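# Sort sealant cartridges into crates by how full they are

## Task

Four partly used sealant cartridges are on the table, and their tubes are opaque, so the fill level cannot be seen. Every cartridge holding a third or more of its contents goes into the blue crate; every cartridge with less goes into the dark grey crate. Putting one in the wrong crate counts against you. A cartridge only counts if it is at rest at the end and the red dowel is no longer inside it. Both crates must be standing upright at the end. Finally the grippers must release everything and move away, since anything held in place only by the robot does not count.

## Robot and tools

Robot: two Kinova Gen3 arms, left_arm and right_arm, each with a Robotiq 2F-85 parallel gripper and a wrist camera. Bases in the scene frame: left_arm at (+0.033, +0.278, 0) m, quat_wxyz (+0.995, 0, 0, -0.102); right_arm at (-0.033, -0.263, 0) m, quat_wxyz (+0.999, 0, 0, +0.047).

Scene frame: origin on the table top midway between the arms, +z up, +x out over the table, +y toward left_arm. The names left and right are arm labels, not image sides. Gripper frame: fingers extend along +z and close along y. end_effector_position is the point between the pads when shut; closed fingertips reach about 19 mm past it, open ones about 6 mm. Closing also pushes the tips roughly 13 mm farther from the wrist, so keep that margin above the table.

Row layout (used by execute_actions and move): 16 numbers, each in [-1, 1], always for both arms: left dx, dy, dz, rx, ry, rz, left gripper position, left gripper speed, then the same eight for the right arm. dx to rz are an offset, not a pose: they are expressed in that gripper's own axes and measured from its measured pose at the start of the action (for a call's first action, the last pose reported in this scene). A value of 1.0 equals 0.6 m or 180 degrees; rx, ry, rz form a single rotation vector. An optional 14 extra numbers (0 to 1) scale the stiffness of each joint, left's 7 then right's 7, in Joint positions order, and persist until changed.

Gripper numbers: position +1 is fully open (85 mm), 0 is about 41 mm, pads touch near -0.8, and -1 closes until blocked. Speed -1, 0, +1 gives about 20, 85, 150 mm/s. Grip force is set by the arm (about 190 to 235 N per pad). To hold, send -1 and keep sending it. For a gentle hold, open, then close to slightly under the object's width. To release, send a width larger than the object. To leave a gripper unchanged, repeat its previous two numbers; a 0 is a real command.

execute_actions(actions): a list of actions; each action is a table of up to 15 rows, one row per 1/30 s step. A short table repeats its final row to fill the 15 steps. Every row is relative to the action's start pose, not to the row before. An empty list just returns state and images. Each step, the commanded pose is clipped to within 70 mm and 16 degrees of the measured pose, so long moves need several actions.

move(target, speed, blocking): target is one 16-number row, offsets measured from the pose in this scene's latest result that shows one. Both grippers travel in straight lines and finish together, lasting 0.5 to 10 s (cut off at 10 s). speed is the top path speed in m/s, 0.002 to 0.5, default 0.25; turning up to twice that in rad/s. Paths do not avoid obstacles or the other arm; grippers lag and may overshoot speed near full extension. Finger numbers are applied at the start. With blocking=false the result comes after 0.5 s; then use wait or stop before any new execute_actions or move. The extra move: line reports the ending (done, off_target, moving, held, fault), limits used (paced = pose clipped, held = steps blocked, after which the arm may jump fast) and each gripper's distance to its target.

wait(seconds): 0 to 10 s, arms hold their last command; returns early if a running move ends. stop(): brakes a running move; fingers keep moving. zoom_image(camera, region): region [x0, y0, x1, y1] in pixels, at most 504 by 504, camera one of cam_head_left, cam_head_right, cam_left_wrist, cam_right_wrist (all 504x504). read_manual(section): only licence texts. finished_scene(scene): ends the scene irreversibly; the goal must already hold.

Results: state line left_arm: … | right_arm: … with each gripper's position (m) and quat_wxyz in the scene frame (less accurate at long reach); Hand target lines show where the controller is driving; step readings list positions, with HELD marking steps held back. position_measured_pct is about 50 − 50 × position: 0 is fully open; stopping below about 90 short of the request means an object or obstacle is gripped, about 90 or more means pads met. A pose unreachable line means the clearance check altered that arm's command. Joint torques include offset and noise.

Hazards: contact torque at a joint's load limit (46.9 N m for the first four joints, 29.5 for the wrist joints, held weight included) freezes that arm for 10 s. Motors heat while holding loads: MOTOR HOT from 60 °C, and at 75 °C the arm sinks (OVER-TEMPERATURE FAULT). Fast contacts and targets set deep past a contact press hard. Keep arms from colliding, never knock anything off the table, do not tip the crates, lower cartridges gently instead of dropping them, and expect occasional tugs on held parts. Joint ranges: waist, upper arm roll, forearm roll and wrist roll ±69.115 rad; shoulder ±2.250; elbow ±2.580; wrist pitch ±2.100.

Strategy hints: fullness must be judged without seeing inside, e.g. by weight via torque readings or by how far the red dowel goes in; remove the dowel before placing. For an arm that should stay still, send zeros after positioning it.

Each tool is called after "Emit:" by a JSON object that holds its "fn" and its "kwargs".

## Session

Emit:
{"fn": "execute_actions", "kwargs": {"actions": []}}

Scene clock: 0.00 s.
left_arm: end_effector_position=(+0.4332, +0.5547, +0.3079) position_measured_pct=0.0 end_effector_quat_wxyz=(+0.087, -0.141, +0.810, +0.563) | right_arm: end_effector_position=(+0.3376, -0.6174, +0.1985) position_measured_pct=0.0 end_effector_quat_wxyz=(+0.010, +0.927, +0.371, -0.048)
Joint positions: left_arm=[-0.009  0.51  -0.305  1.927 -1.257  1.164  2.672] | right_arm=[ 0.502  0.615  0.428  1.415 -0.159  1.181  0.021]
Joint velocities: left_arm=[-0.    -0.001  0.001 -0.    -0.     0.     0.   ] | right_arm=[-0.001  0.    -0.     0.     0.001  0.     0.   ]
Joint torques (N m, as the joint torque sensors report them, + toward a larger angle): no reading
Motor temperatures (°C, as the motors report them): left_arm=[30 32 25 28 36 30 48] | right_arm=[29 36 28 33 35 32 36]
Hand target (left_arm): +0.433, +0.555, +0.308; +0.087, -0.141, +0.810, +0.563
Hand target (right_arm): +0.338, -0.617, +0.199; +0.010, +0.927, +0.371, -0.048
Joint stiffness scale: left_arm=[1. 1. 1. 1. 1. 1. 1.] | right_arm=[1. 1. 1. 1. 1. 1. 1.]

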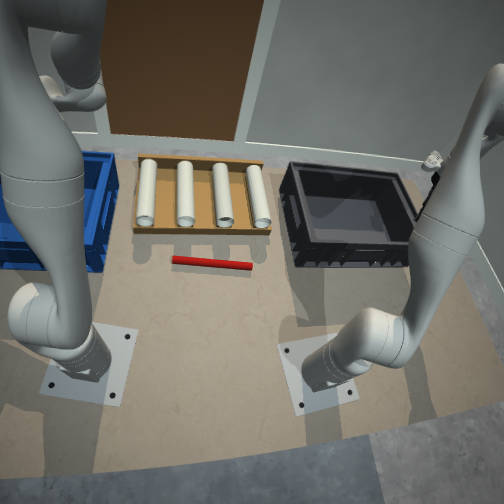

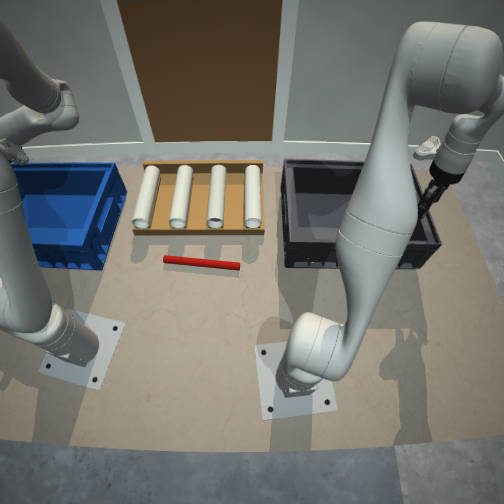

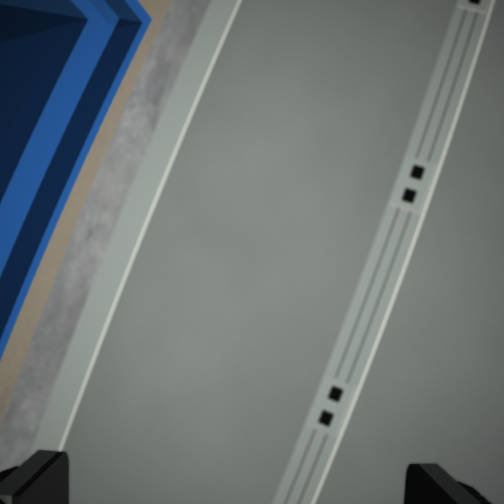

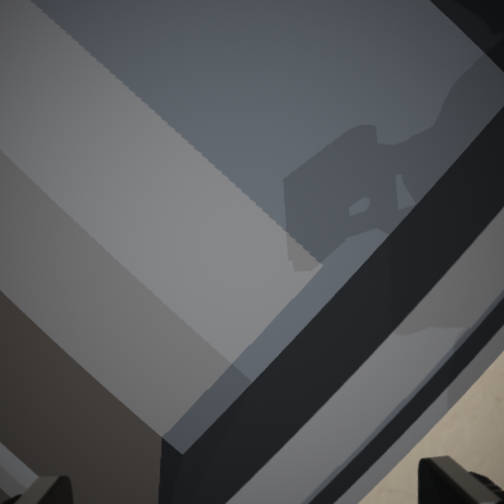

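Emit:
{"fn": "move", "kwargs": {"target": [0.421, -0.464, -0.64, 0.26, 0.308, -0.3005, 1, 0, 0.913, -0.281, -0.086, -0.018, 0.027, -0.258, 1, 0], "speed": 0.3}}

Scene clock: 62.53 s.
left_arm: end_effector_position=(+0.2935, +0.0749, +0.1195) position_measured_pct=0.0 end_effector_quat_wxyz=(-0.002, +0.654, -0.756, -0.003) | right_arm: end_effector_position=(+0.6209, -0.1180, +0.2031) position_measured_pct=0.0 end_effector_quat_wxyz=(+0.004, +0.705, +0.709, +0.003)
Joint positions: left_arm=[ 0.362  0.341  0.032  2.153 -0.026  0.654  3.613] | right_arm=[-0.205  0.995  0.163  0.585 -0.134  1.557 -0.205]
Joint velocities: left_arm=[ 0.005 -0.001 -0.002  0.     0.     0.    -0.   ] | right_arm=[-0.001  0.005 -0.    -0.001 -0.001  0.002 -0.   ]
Joint torques (N m, as the joint torque sensors report them, + toward a larger angle): left_arm=[ -0.42 -12.6   -0.16  -5.66  -0.22   0.1    0.03] | right_arm=[  0.18 -25.35   1.27  -8.78   0.18   0.33   0.31]
Motor temperatures (°C, as the motors report them): left_arm=[30 32 25 28 36 30 48] | right_arm=[29 36 28 33 35 32 36]
Hand target (left_arm): +0.292, +0.073, +0.119; -0.000, -0.656, +0.755, +0.002
Hand target (right_arm): +0.619, -0.114, +0.202; -0.000, +0.706, +0.708, +0.003
Off the commanded pose (left_arm): 0.004 m, 0 deg.
Off the commanded pose (right_arm): 0.004 m, 0 deg.
Joint stiffness scale: left_arm=[1. 1. 1. 1. 1. 1. 1.] | right_arm=[1. 1. 1. 1. 1. 1. 1.]
move: off_target (left_arm, right_arm)

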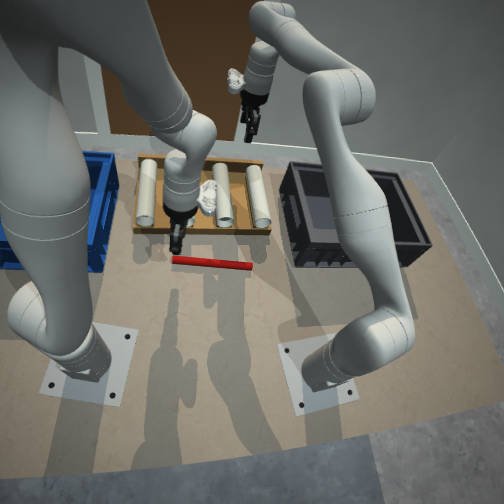

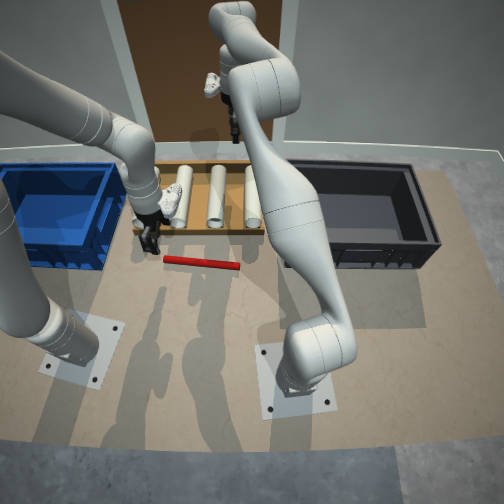

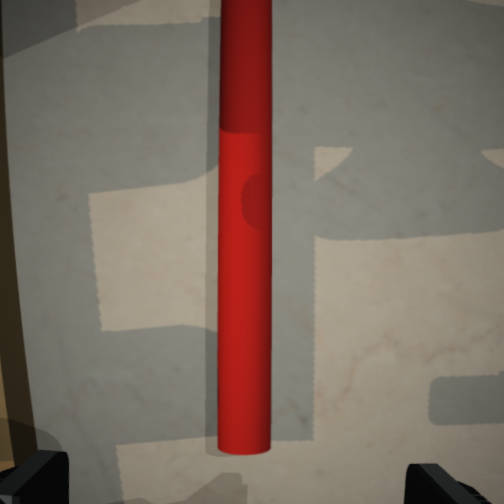

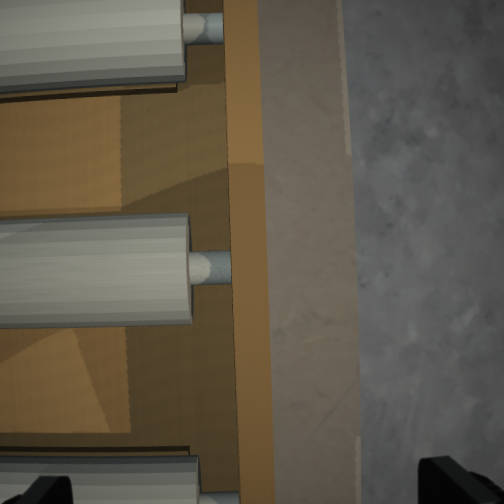

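Emit:
{"fn": "move", "kwargs": {"target": [-0.008, 0.004, 0.153, 0, 0, 0, 1, 0, 0, 0.007, 0.19, 0, 0, 0, 1, 0], "speed": 0.15}}

Emit:
{"fn": "move", "kwargs": {"target": [0, 0, 0, 0, 0, 0, -1, 0, 0, 0, 0, 0, 0, 0, -1, 0]}}

Scene clock: 75.77 s.
left_arm: end_effector_position=(+0.2919, +0.0787, +0.0297) position_measured_pct=0.0 end_effector_quat_wxyz=(-0.000, +0.657, -0.754, -0.002) | right_arm: end_effector_position=(+0.6271, -0.1216, +0.0923) position_measured_pct=0.0 end_effector_quat_wxyz=(+0.006, +0.709, +0.705, +0.003)
Joint positions: left_arm=[ 0.366  0.57   0.014  2.25  -0.028  0.326  3.613] | right_arm=[-0.209  1.071  0.155  0.779 -0.134  1.287 -0.196]
Joint velocities: left_arm=[ 0.001  0.006  0.     0.    -0.     0.     0.   ] | right_arm=[ 0.     0.002 -0.    -0.    -0.    -0.001  0.001]
Joint torques (N m, as the joint torque sensors report them, + toward a larger angle): left_arm=[ -0.31 -14.34  -0.04  -2.98  -0.15  -0.06   0.02] | right_arm=[  0.41 -25.41   1.9   -8.61   0.29  -0.18   0.56]
Motor temperatures (°C, as the motors report them): left_arm=[30 32 25 28 36 30 48] | right_arm=[29 37 28 33 35 32 36]
Hand target (left_arm): +0.292, +0.081, +0.028; +0.002, -0.654, +0.756, +0.004
Hand target (right_arm): +0.626, -0.118, +0.089; +0.004, +0.705, +0.709, +0.003
Off the commanded pose (left_arm): 0.003 m, 0 deg.
Off the commanded pose (right_arm): 0.005 m, 1 deg.
Joint stiffness scale: left_arm=[1. 1. 1. 1. 1. 1. 1.] | right_arm=[1. 1. 1. 1. 1. 1. 1.]
move: off_target (right_arm)

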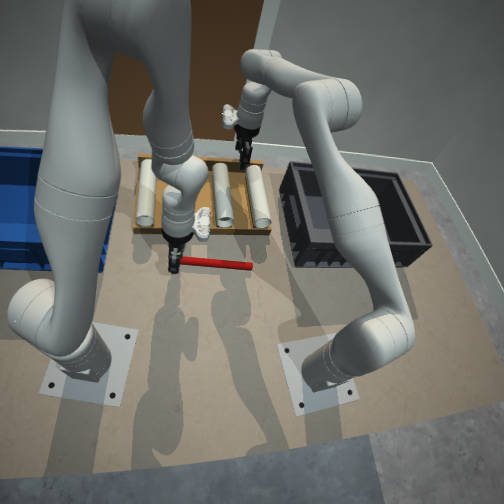

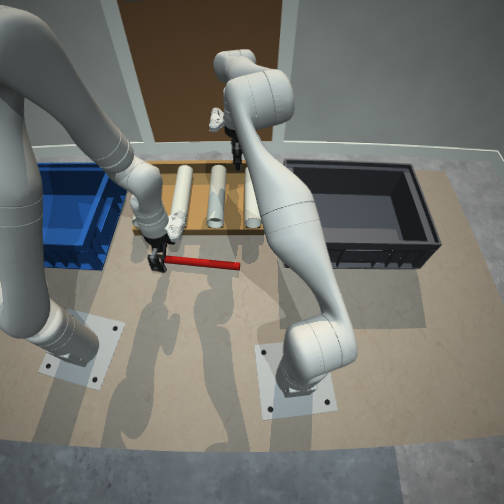

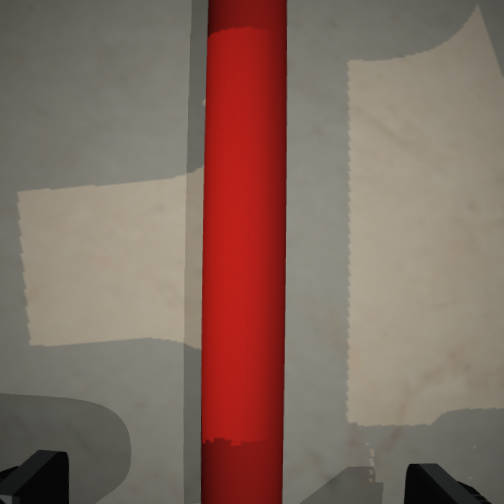

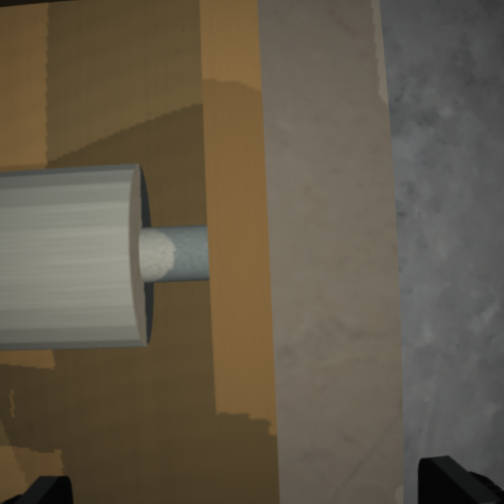

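Scene clock: 77.00 s.
left_arm: end_effector_position=(+0.2921, +0.0786, +0.0302) position_measured_pct=73.8 end_effector_quat_wxyz=(-0.000, +0.657, -0.754, -0.002) | right_arm: end_effector_position=(+0.6278, -0.1216, +0.0927) position_measured_pct=82.1 end_effector_quat_wxyz=(+0.007, +0.709, +0.705, +0.004)
Joint positions: left_arm=[ 0.366  0.568  0.014  2.25  -0.028  0.326  3.613] | right_arm=[-0.208  1.071  0.155  0.779 -0.134  1.286 -0.196]
Joint velocities: left_arm=[-0.001 -0.001 -0.002  0.     0.    -0.002 -0.   ] | right_arm=[ 0.     0.     0.    -0.001  0.     0.001 -0.   ]
Joint torques (N m, as the joint torque sensors report them, + toward a larger angle): left_arm=[ -0.01 -10.72  -0.16  -3.9    0.01  -1.38   0.13] | right_arm=[ -1.03 -23.04  -0.44  -7.81  -0.47  -0.26  -0.01]
Motor temperatures (°C, as the motors report them): left_arm=[30 32 25 28 36 30 48] | right_arm=[29 37 28 33 35 32 36]
Hand target (left_arm): +0.292, +0.079, +0.030; +0.000, -0.657, +0.754, +0.002
Hand target (right_arm): +0.627, -0.122, +0.092; +0.006, +0.709, +0.705, +0.003
Off the commanded pose (left_arm): 0.001 m, 0 deg.
Off the commanded pose (right_arm): 0.001 m, 0 deg.
Joint stiffness scale: left_arm=[1. 1. 1. 1. 1. 1. 1.] | right_arm=[1. 1. 1. 1. 1. 1. 1.]
move: done

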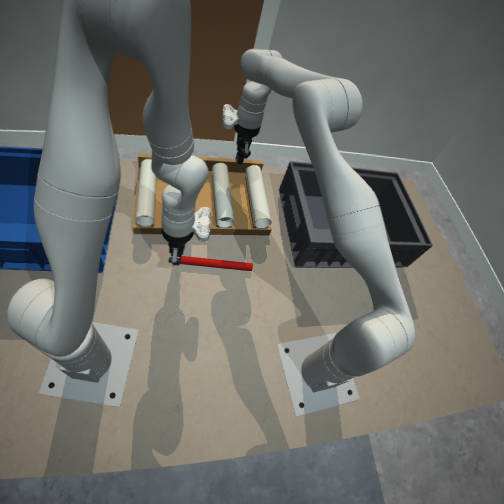

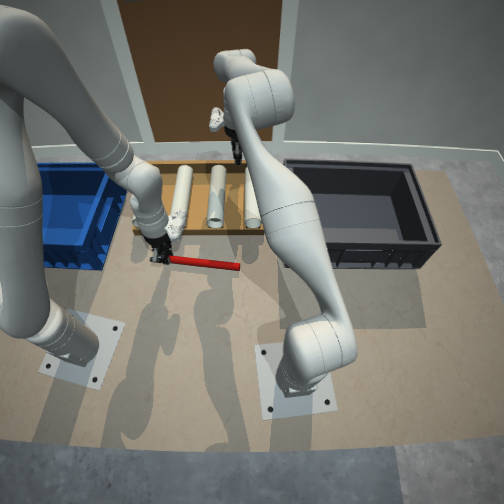

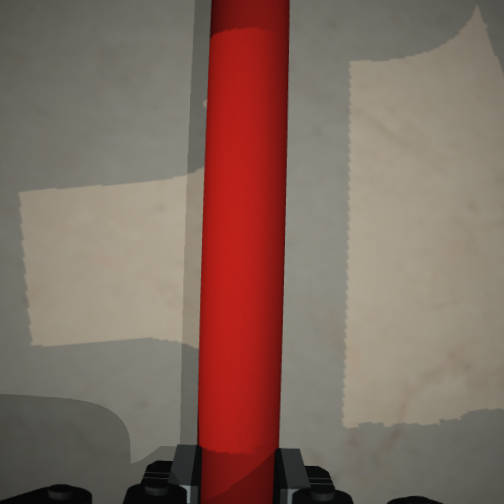

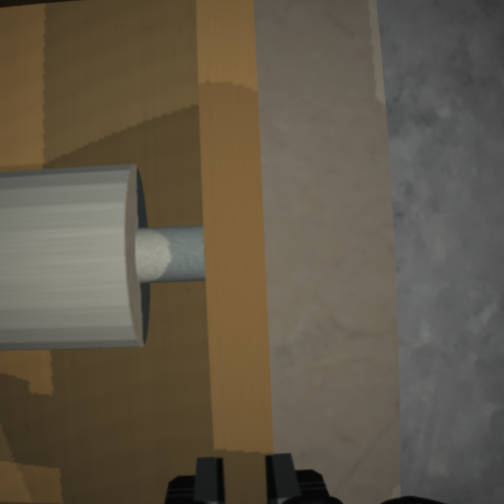

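Emit:
{"fn": "move", "kwargs": {"target": [0.032, 0.231, -0.1, 0, 0, 0, -1, 0, 0, 0, 0, 0, 0, 0, -1, 0], "speed": 0.25}}

Emit:
{"fn": "move", "kwargs": {"target": [0.05, -0.007, 0.008, 0, 0, -0.544, -1, 0, 0, 0, 0, 0, 0, 0, -1, 0], "speed": 0.3}}

Emit:
{"fn": "move", "kwargs": {"target": [0.075, 0, 0, 0, 0, 0, -1, 0, 0, 0, 0, 0, 0, 0, -1, 0], "speed": 0.05}}

Scene clock: 98.47 s.
left_arm: end_effector_position=(+0.1522, +0.0782, +0.0892) position_measured_pct=73.8 end_effector_quat_wxyz=(+0.002, +0.658, -0.753, -0.002) | right_arm: end_effector_position=(+0.6278, -0.1216, +0.0927) position_measured_pct=82.1 end_effector_quat_wxyz=(+0.007, +0.709, +0.705, +0.004)
Joint positions: left_arm=[ 0.683  0.266  0.042  2.482 -0.02   0.396  3.953] | right_arm=[-0.208  1.071  0.155  0.779 -0.134  1.286 -0.196]
Joint velocities: left_arm=[ 0.015 -0.004  0.001 -0.    -0.     0.001  0.   ] | right_arm=[-0.    -0.    -0.     0.    -0.001  0.     0.001]
Joint torques (N m, as the joint torque sensors report them, + toward a larger angle): left_arm=[-0.03 -9.6  -0.19 -3.65 -0.05 -0.12  0.23] | right_arm=[ -1.21 -23.57   0.83  -8.35  -0.69  -0.43   0.05]
Motor temperatures (°C, as the motors report them): left_arm=[30 32 25 28 36 30 48] | right_arm=[29 37 28 33 35 32 36]
Hand target (left_arm): +0.152, +0.079, +0.090; -0.000, -0.657, +0.754, +0.002
Hand target (right_arm): +0.628, -0.122, +0.093; +0.007, +0.709, +0.705, +0.004
Off the commanded pose (left_arm): 0.001 m, 0 deg.
Off the commanded pose (right_arm): 0.000 m, 0 deg.
Joint stiffness scale: left_arm=[1. 1. 1. 1. 1. 1. 1.] | right_arm=[1. 1. 1. 1. 1. 1. 1.]
move: done

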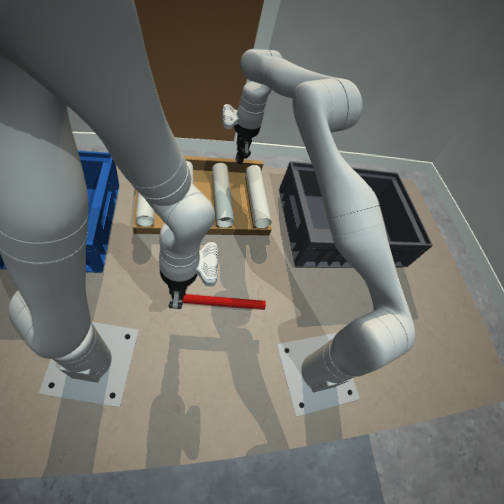

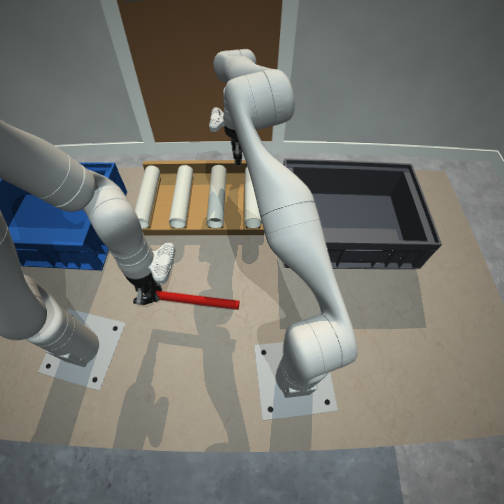

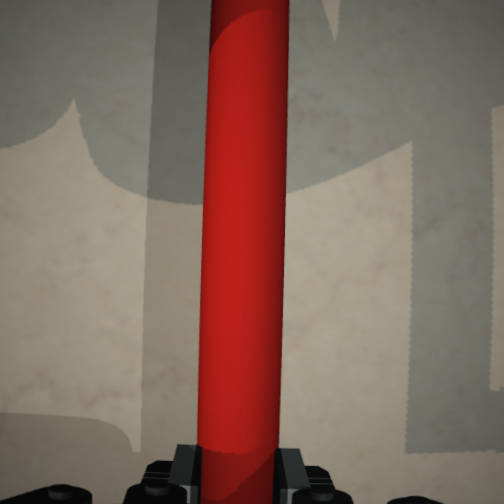

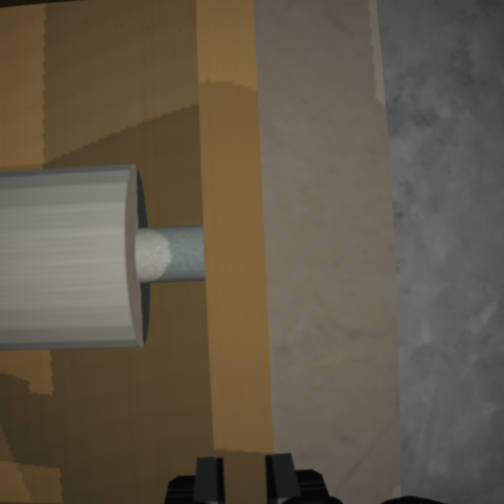

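Scene clock: 101.73 s.
left_arm: end_effector_position=(+0.1524, +0.0474, +0.0850) position_measured_pct=73.8 end_effector_quat_wxyz=(+0.003, +1.000, -0.001, -0.002) | right_arm: end_effector_position=(+0.6278, -0.1216, +0.0927) position_measured_pct=82.1 end_effector_quat_wxyz=(+0.007, +0.709, +0.705, +0.004)
Joint positions: left_arm=[ 1.019  0.327 -0.284  2.406  0.233  0.428  5.452] | right_arm=[-0.208  1.071  0.155  0.779 -0.134  1.286 -0.196]
Joint velocities: left_arm=[ 0.007  0.002 -0.001 -0.001 -0.    -0.     0.014] | right_arm=[-0.     0.    -0.     0.     0.001  0.001  0.   ]
Joint torques (N m, as the joint torque sensors report them, + toward a larger angle): left_arm=[  0.14 -11.33  -0.95  -3.54  -0.11   0.04   0.17] | right_arm=[ -1.51 -23.57  -0.11  -7.81  -0.5   -0.54   0.28]
Motor temperatures (°C, as the motors report them): left_arm=[30 32 25 28 36 30 48] | right_arm=[29 37 28 33 35 32 36]
Hand target (left_arm): +0.152, +0.048, +0.084; +0.000, +1.000, +0.002, -0.003
Hand target (right_arm): +0.628, -0.122, +0.093; +0.007, +0.709, +0.705, +0.004
Off the commanded pose (left_arm): 0.001 m, 0 deg.
Off the commanded pose (right_arm): 0.000 m, 0 deg.
Joint stiffness scale: left_arm=[1. 1. 1. 1. 1. 1. 1.] | right_arm=[1. 1. 1. 1. 1. 1. 1.]
move: done

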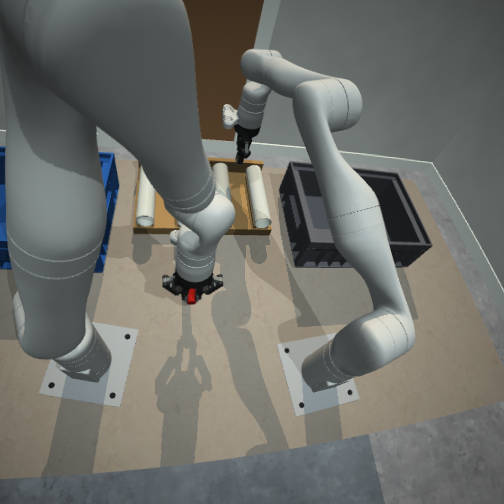

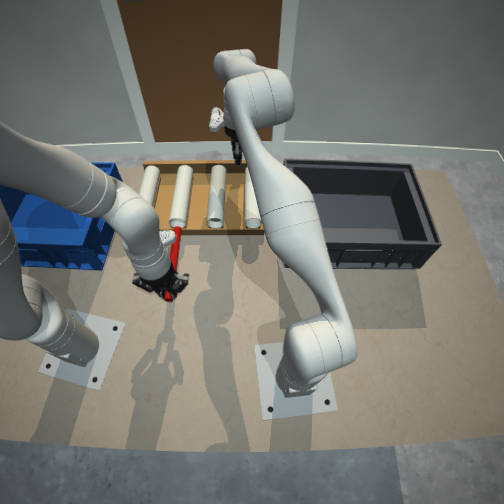

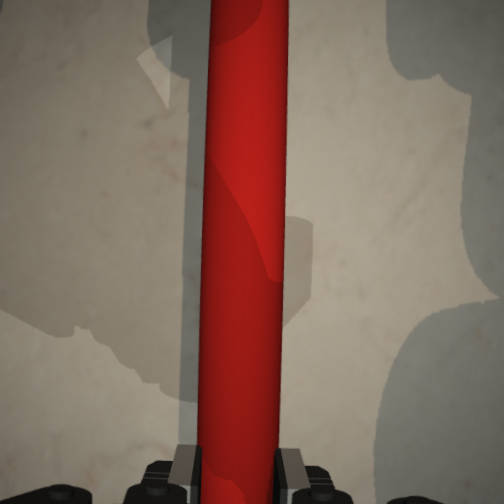

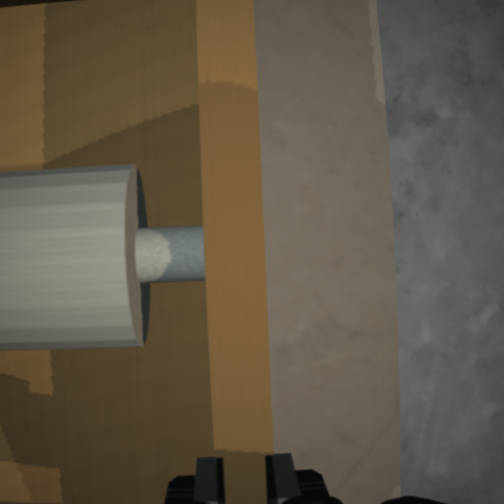

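Scene clock: 103.03 s.
left_arm: end_effector_position=(+0.1979, +0.0471, +0.0855) position_measured_pct=73.8 end_effector_quat_wxyz=(+0.004, +1.000, +0.001, +0.001) | right_arm: end_effector_position=(+0.6278, -0.1216, +0.0927) position_measured_pct=82.1 end_effector_quat_wxyz=(+0.007, +0.709, +0.705, +0.004)
Joint positions: left_arm=[ 0.883  0.359 -0.284  2.339  0.233  0.461  5.326] | right_arm=[-0.208  1.071  0.155  0.779 -0.134  1.286 -0.196]
Joint velocities: left_arm=[-0.012  0.     0.    -0.    -0.    -0.     0.   ] | right_arm=[-0.     0.    -0.    -0.001 -0.     0.     0.001]
Joint torques (N m, as the joint torque sensors report them, + toward a larger angle): left_arm=[ -0.16 -11.54  -1.19  -4.37  -0.32  -0.02   0.18] | right_arm=[ -0.96 -23.24   0.19  -7.84  -0.66  -0.54   0.32]
Motor temperatures (°C, as the motors report them): left_arm=[30 32 25 28 36 30 48] | right_arm=[29 37 28 33 35 32 36]
Hand target (left_arm): +0.197, +0.047, +0.085; +0.003, +1.000, -0.001, -0.001
Hand target (right_arm): +0.628, -0.122, +0.093; +0.007, +0.709, +0.705, +0.004
Off the commanded pose (left_arm): 0.001 m, 0 deg.
Off the commanded pose (right_arm): 0.000 m, 0 deg.
Joint stiffness scale: left_arm=[1. 1. 1. 1. 1. 1. 1.] | right_arm=[1. 1. 1. 1. 1. 1. 1.]
move: done

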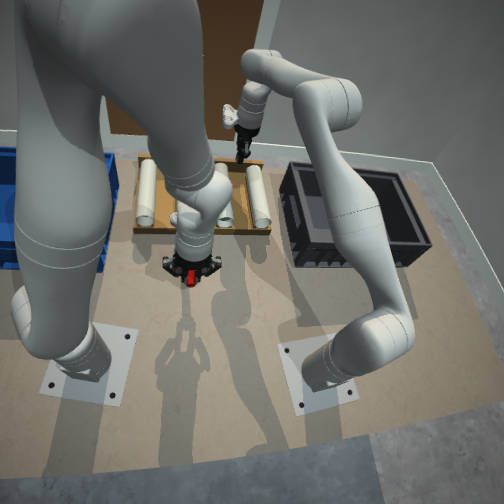

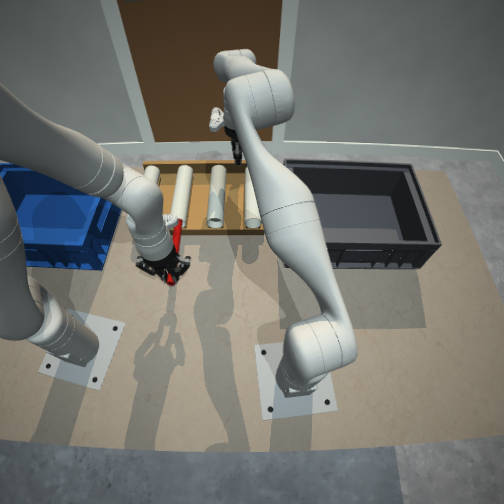

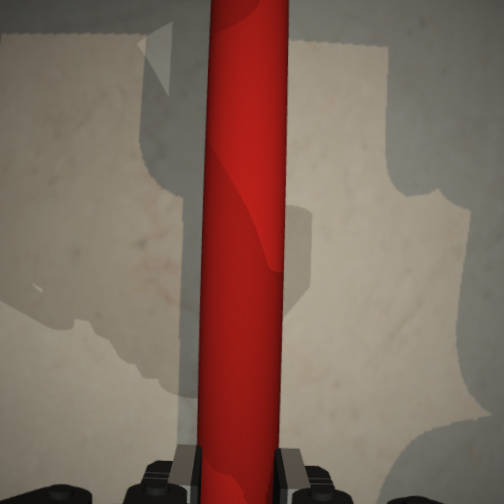

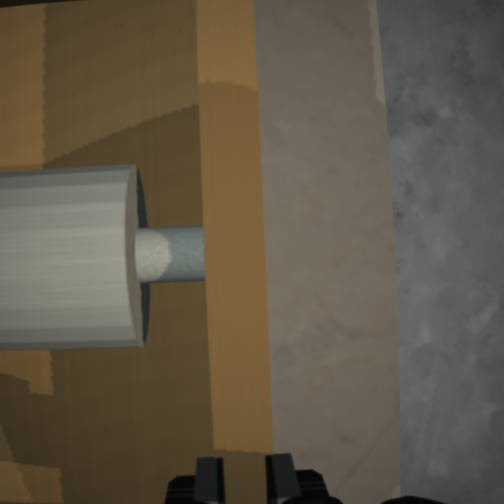

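Emit:
{"fn": "move", "kwargs": {"target": [0.055, 0, 0, 0, 0, 0, -1, 0, 0, 0, 0, 0, 0, 0, -1, 0], "speed": 0.05}}

Scene clock: 109.90 s.
left_arm: end_effector_position=(+0.2313, +0.0469, +0.0864) position_measured_pct=73.8 end_effector_quat_wxyz=(+0.005, +1.000, +0.003, +0.004) | right_arm: end_effector_position=(+0.6278, -0.1216, +0.0927) position_measured_pct=82.1 end_effector_quat_wxyz=(+0.007, +0.709, +0.705, +0.004)
Joint positions: left_arm=[ 0.799  0.385 -0.284  2.28   0.233  0.489  5.251] | right_arm=[-0.208  1.071  0.155  0.779 -0.134  1.286 -0.196]
Joint velocities: left_arm=[-0.01   0.002  0.    -0.001  0.    -0.001 -0.   ] | right_arm=[ 0.001  0.001  0.     0.     0.    -0.001  0.   ]
Joint torques (N m, as the joint torque sensors report them, + toward a larger angle): left_arm=[ -0.12 -12.21  -1.07  -4.61  -0.27  -0.05  -0.09] | right_arm=[ -0.74 -23.48  -0.16  -8.28  -0.67  -0.42   0.16]
Motor temperatures (°C, as the motors report them): left_arm=[30 32 25 28 36 30 48] | right_arm=[29 37 28 33 35 32 36]
Hand target (left_arm): +0.231, +0.047, +0.086; +0.004, +1.000, +0.001, +0.001
Hand target (right_arm): +0.628, -0.122, +0.093; +0.007, +0.709, +0.705, +0.004
Off the commanded pose (left_arm): 0.001 m, 0 deg.
Off the commanded pose (right_arm): 0.000 m, 0 deg.
Joint stiffness scale: left_arm=[1. 1. 1. 1. 1. 1. 1.] | right_arm=[1. 1. 1. 1. 1. 1. 1.]
move: done

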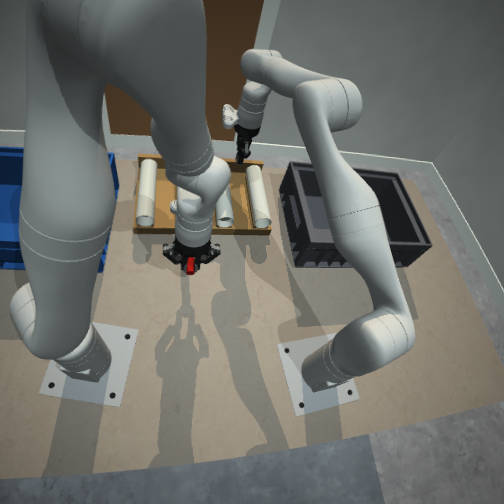

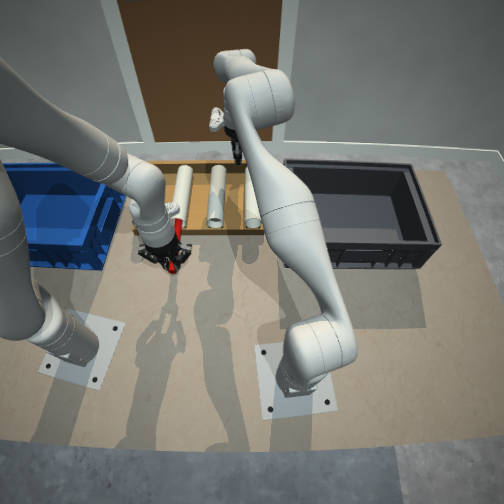

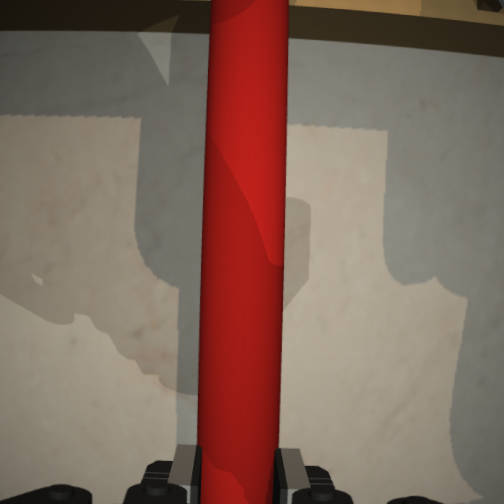

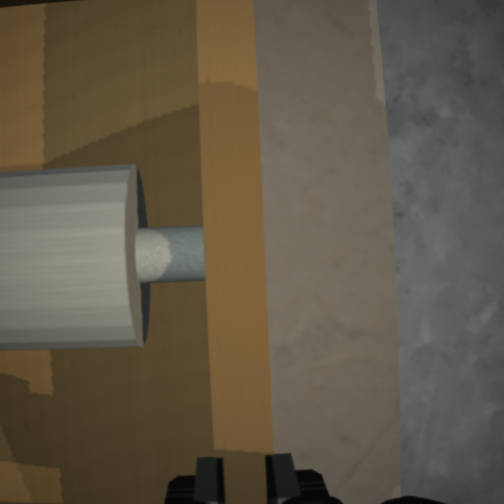

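Emit:
{"fn": "move", "kwargs": {"target": [0.055, 0, 0.003, 0, -0.003, 0, -1, 0, 0, 0, 0, 0, 0, 0, -1, 0], "speed": 0.05}}

Scene clock: 114.83 s.
left_arm: end_effector_position=(+0.2658, +0.0482, +0.0857) position_measured_pct=73.8 end_effector_quat_wxyz=(+0.005, +1.000, +0.003, +0.003) | right_arm: end_effector_position=(+0.6278, -0.1216, +0.0927) position_measured_pct=82.1 end_effector_quat_wxyz=(+0.007, +0.709, +0.705, +0.004)
Joint positions: left_arm=[ 0.711  0.421 -0.278  2.211  0.234  0.526  5.177] | right_arm=[-0.208  1.071  0.155  0.779 -0.134  1.286 -0.196]
Joint velocities: left_arm=[-0.016  0.004  0.01  -0.001 -0.     0.001  0.   ] | right_arm=[-0.001 -0.     0.     0.002  0.     0.001 -0.   ]
Joint torques (N m, as the joint torque sensors report them, + toward a larger angle): left_arm=[ -0.24 -13.53  -1.11  -5.03  -0.16  -0.12   0.1 ] | right_arm=[ -1.17 -23.21  -0.11  -7.84  -0.62  -0.32   0.43]
Motor temperatures (°C, as the motors report them): left_arm=[30 32 25 28 36 30 48] | right_arm=[29 37 28 33 35 32 36]
Hand target (left_arm): +0.264, +0.047, +0.085; +0.005, +1.000, +0.003, -0.001
Hand target (right_arm): +0.628, -0.122, +0.093; +0.007, +0.709, +0.705, +0.004
Off the commanded pose (left_arm): 0.002 m, 0 deg.
Off the commanded pose (right_arm): 0.000 m, 0 deg.
Joint stiffness scale: left_arm=[1. 1. 1. 1. 1. 1. 1.] | right_arm=[1. 1. 1. 1. 1. 1. 1.]
move: done

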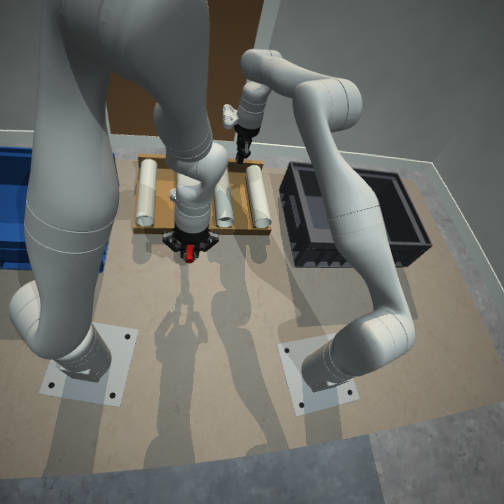

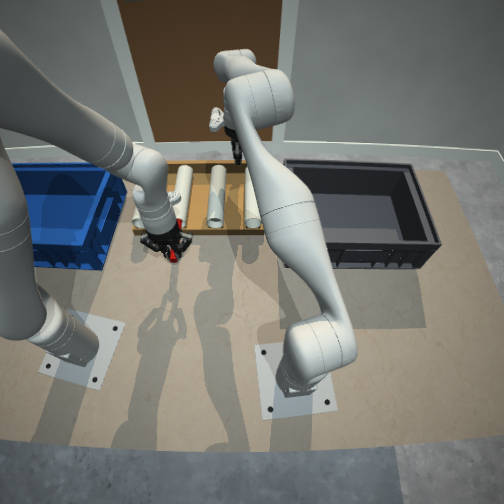

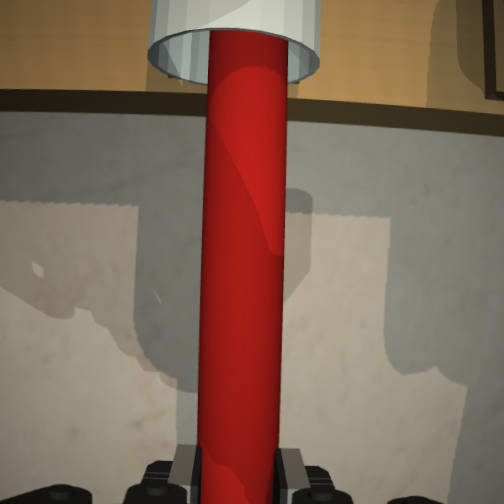

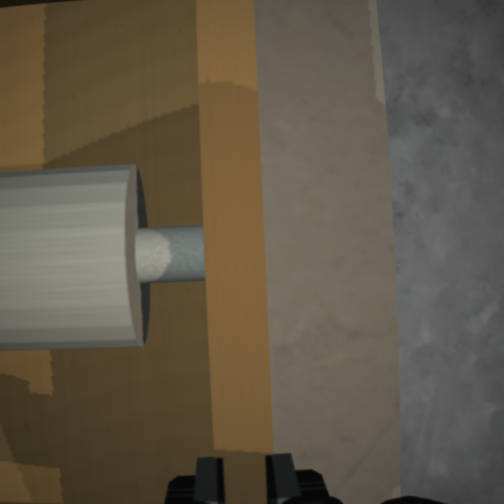

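Emit:
{"fn": "move", "kwargs": {"target": [0.055, -0.006, 0.002, 0, -0.003, 0, -1, 0, 0, 0, 0, 0, 0, 0, -1, 0], "speed": 0.05}}

Scene clock: 119.20 s.
left_arm: end_effector_position=(+0.3001, +0.0531, +0.0857) position_measured_pct=73.8 end_effector_quat_wxyz=(+0.004, +1.000, +0.004, +0.002) | right_arm: end_effector_position=(+0.6278, -0.1216, +0.0927) position_measured_pct=82.1 end_effector_quat_wxyz=(+0.007, +0.709, +0.705, +0.004)
Joint positions: left_arm=[ 0.629  0.455 -0.275  2.14   0.234  0.565  5.108] | right_arm=[-0.208  1.071  0.155  0.779 -0.134  1.286 -0.196]
Joint velocities: left_arm=[-0.014  0.002  0.009 -0.001 -0.    -0.001 -0.   ] | right_arm=[ 0.001  0.     0.    -0.001  0.    -0.001 -0.001]
Joint torques (N m, as the joint torque sensors report them, + toward a larger angle): left_arm=[ -0.13 -14.34  -1.29  -5.04  -0.3   -0.06   0.39] | right_arm=[ -1.1  -23.14  -0.09  -8.37  -0.69  -0.38   0.51]
Motor temperatures (°C, as the motors report them): left_arm=[30 32 25 28 36 30 48] | right_arm=[29 38 28 33 35 32 36]
Hand target (left_arm): +0.299, +0.052, +0.085; +0.005, +1.000, +0.003, -0.002
Hand target (right_arm): +0.628, -0.122, +0.093; +0.007, +0.709, +0.705, +0.004
Off the commanded pose (left_arm): 0.002 m, 0 deg.
Off the commanded pose (right_arm): 0.000 m, 0 deg.
Joint stiffness scale: left_arm=[1. 1. 1. 1. 1. 1. 1.] | right_arm=[1. 1. 1. 1. 1. 1. 1.]
move: done

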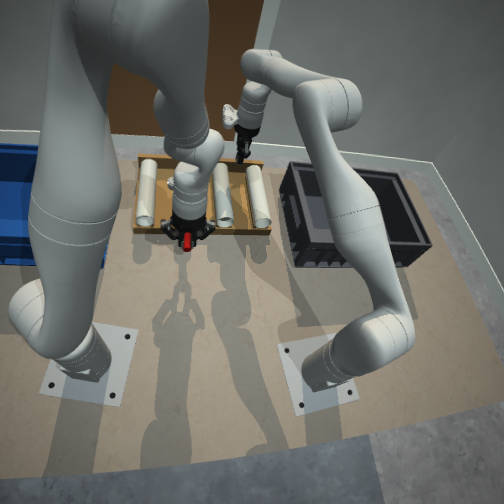

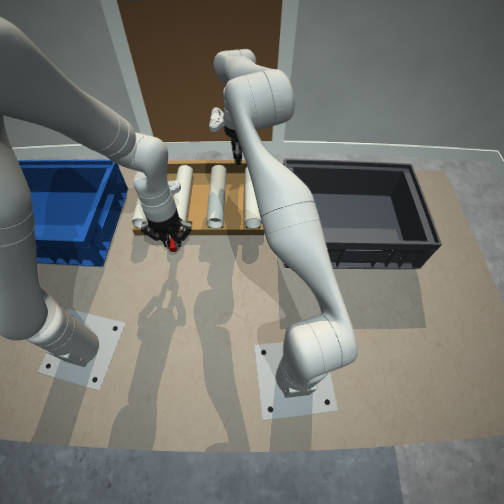

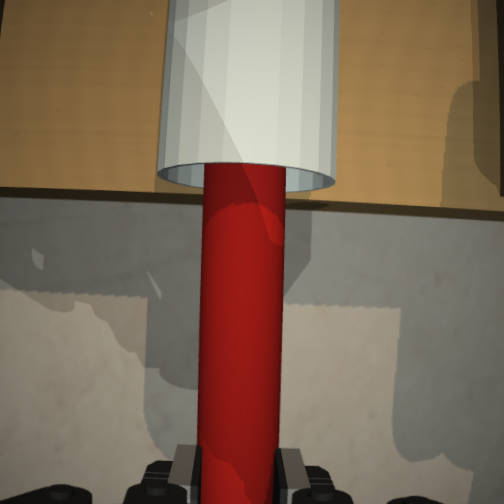

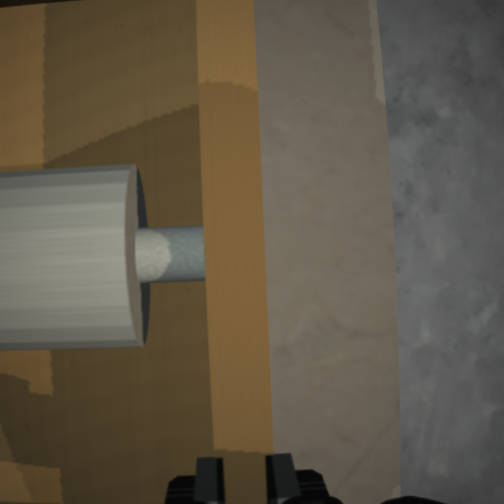

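Emit:
{"fn": "move", "kwargs": {"target": [0.045, 0, 0.002, 0, -0.003, 0, -1, 0, 0, 0, 0, 0, 0, 0, -1, 0], "speed": 0.04}}

Scene clock: 123.80 s.
left_arm: end_effector_position=(+0.3285, +0.0544, +0.0856) position_measured_pct=73.8 end_effector_quat_wxyz=(+0.004, +1.000, +0.006, +0.001) | right_arm: end_effector_position=(+0.6278, -0.1216, +0.0927) position_measured_pct=82.1 end_effector_quat_wxyz=(+0.007, +0.709, +0.705, +0.004)
Joint positions: left_arm=[ 0.575  0.489 -0.272  2.071  0.234  0.605  5.068] | right_arm=[-0.208  1.071  0.155  0.779 -0.134  1.286 -0.196]
Joint velocities: left_arm=[-0.009  0.004  0.004 -0.001 -0.     0.001 -0.001] | right_arm=[-0.     0.    -0.     0.001  0.    -0.001 -0.   ]
Joint torques (N m, as the joint torque sensors report them, + toward a larger angle): left_arm=[ -0.28 -15.62  -1.44  -5.4   -0.12  -0.18   0.19] | right_arm=[ -0.37 -23.35   0.05  -8.35  -0.77  -0.51   0.11]
Motor temperatures (°C, as the motors report them): left_arm=[30 32 25 28 36 30 48] | right_arm=[29 38 28 33 35 32 36]
Hand target (left_arm): +0.327, +0.053, +0.085; +0.004, +1.000, +0.004, -0.003
Hand target (right_arm): +0.628, -0.122, +0.093; +0.007, +0.709, +0.705, +0.004
Off the commanded pose (left_arm): 0.002 m, 0 deg.
Off the commanded pose (right_arm): 0.000 m, 0 deg.
Joint stiffness scale: left_arm=[1. 1. 1. 1. 1. 1. 1.] | right_arm=[1. 1. 1. 1. 1. 1. 1.]
move: done

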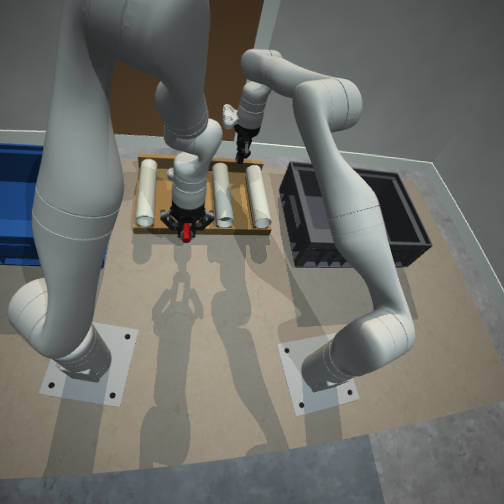

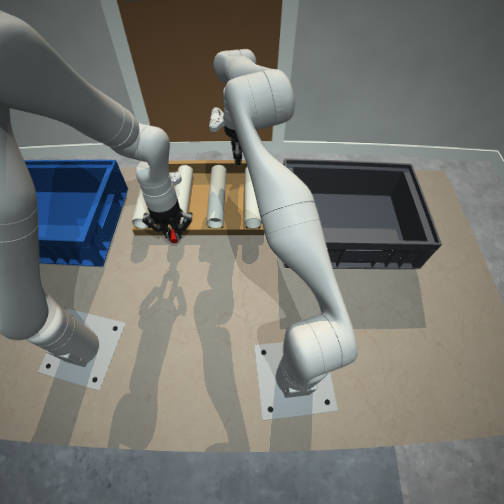

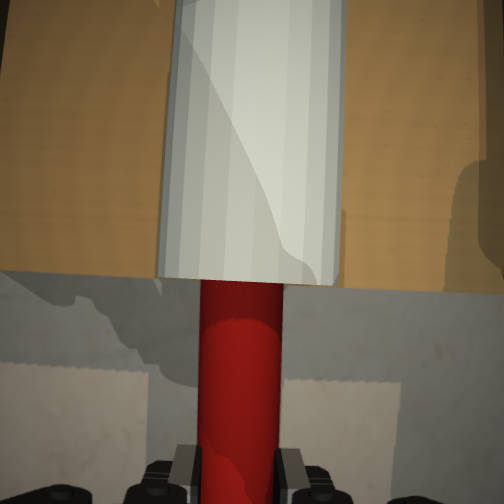

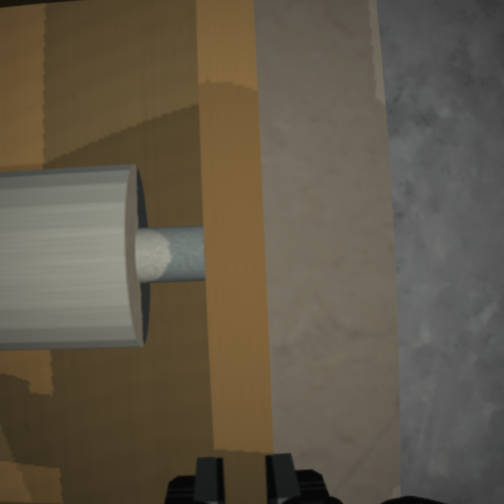

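Emit:
{"fn": "move", "kwargs": {"target": [0.03, 0, 0.002, 0, -0.002, 0, -1, 0, 0, 0, 0, 0, 0, 0, -1, 0], "speed": 0.04}}

Scene clock: 130.20 s.
left_arm: end_effector_position=(+0.3478, +0.0557, +0.0855) position_measured_pct=73.8 end_effector_quat_wxyz=(+0.004, +1.000, +0.008, +0.001) | right_arm: end_effector_position=(+0.6278, -0.1216, +0.0927) position_measured_pct=82.1 end_effector_quat_wxyz=(+0.007, +0.709, +0.705, +0.004)
Joint positions: left_arm=[ 0.542  0.512 -0.272  2.024  0.234  0.63   5.047] | right_arm=[-0.208  1.071  0.155  0.779 -0.134  1.286 -0.196]
Joint velocities: left_arm=[-0.006  0.005  0.002 -0.001  0.     0.001 -0.   ] | right_arm=[ 0.    -0.001 -0.     0.001  0.001 -0.001 -0.001]
Joint torques (N m, as the joint torque sensors report them, + toward a larger angle): left_arm=[ -0.17 -16.23  -1.46  -5.64  -0.28  -0.17   0.13] | right_arm=[ -1.08 -23.58   0.17  -8.46  -0.5   -0.69   0.29]
Motor temperatures (°C, as the motors report them): left_arm=[30 32 25 28 36 30 48] | right_arm=[29 38 28 33 35 32 36]
Hand target (left_arm): +0.346, +0.055, +0.085; +0.004, +1.000, +0.006, -0.002
Hand target (right_arm): +0.628, -0.122, +0.093; +0.007, +0.709, +0.705, +0.004
Off the commanded pose (left_arm): 0.002 m, 1 deg.
Off the commanded pose (right_arm): 0.000 m, 0 deg.
Joint stiffness scale: left_arm=[1. 1. 1. 1. 1. 1. 1.] | right_arm=[1. 1. 1. 1. 1. 1. 1.]
move: done

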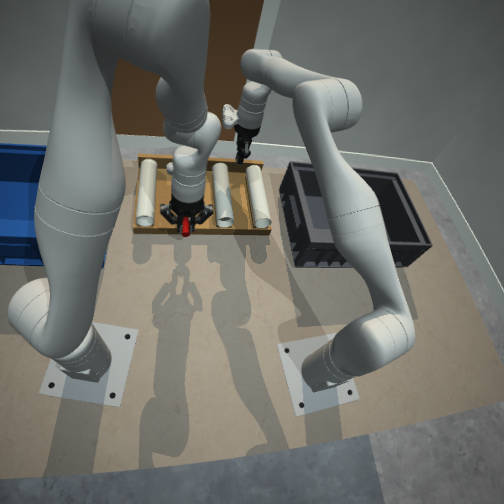

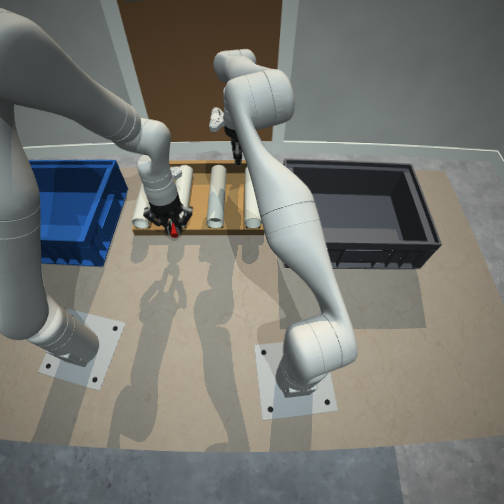

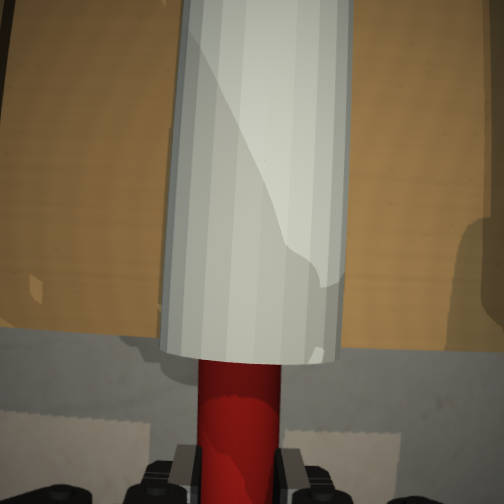

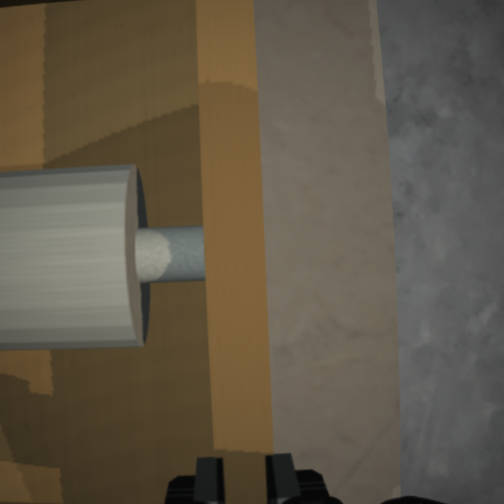

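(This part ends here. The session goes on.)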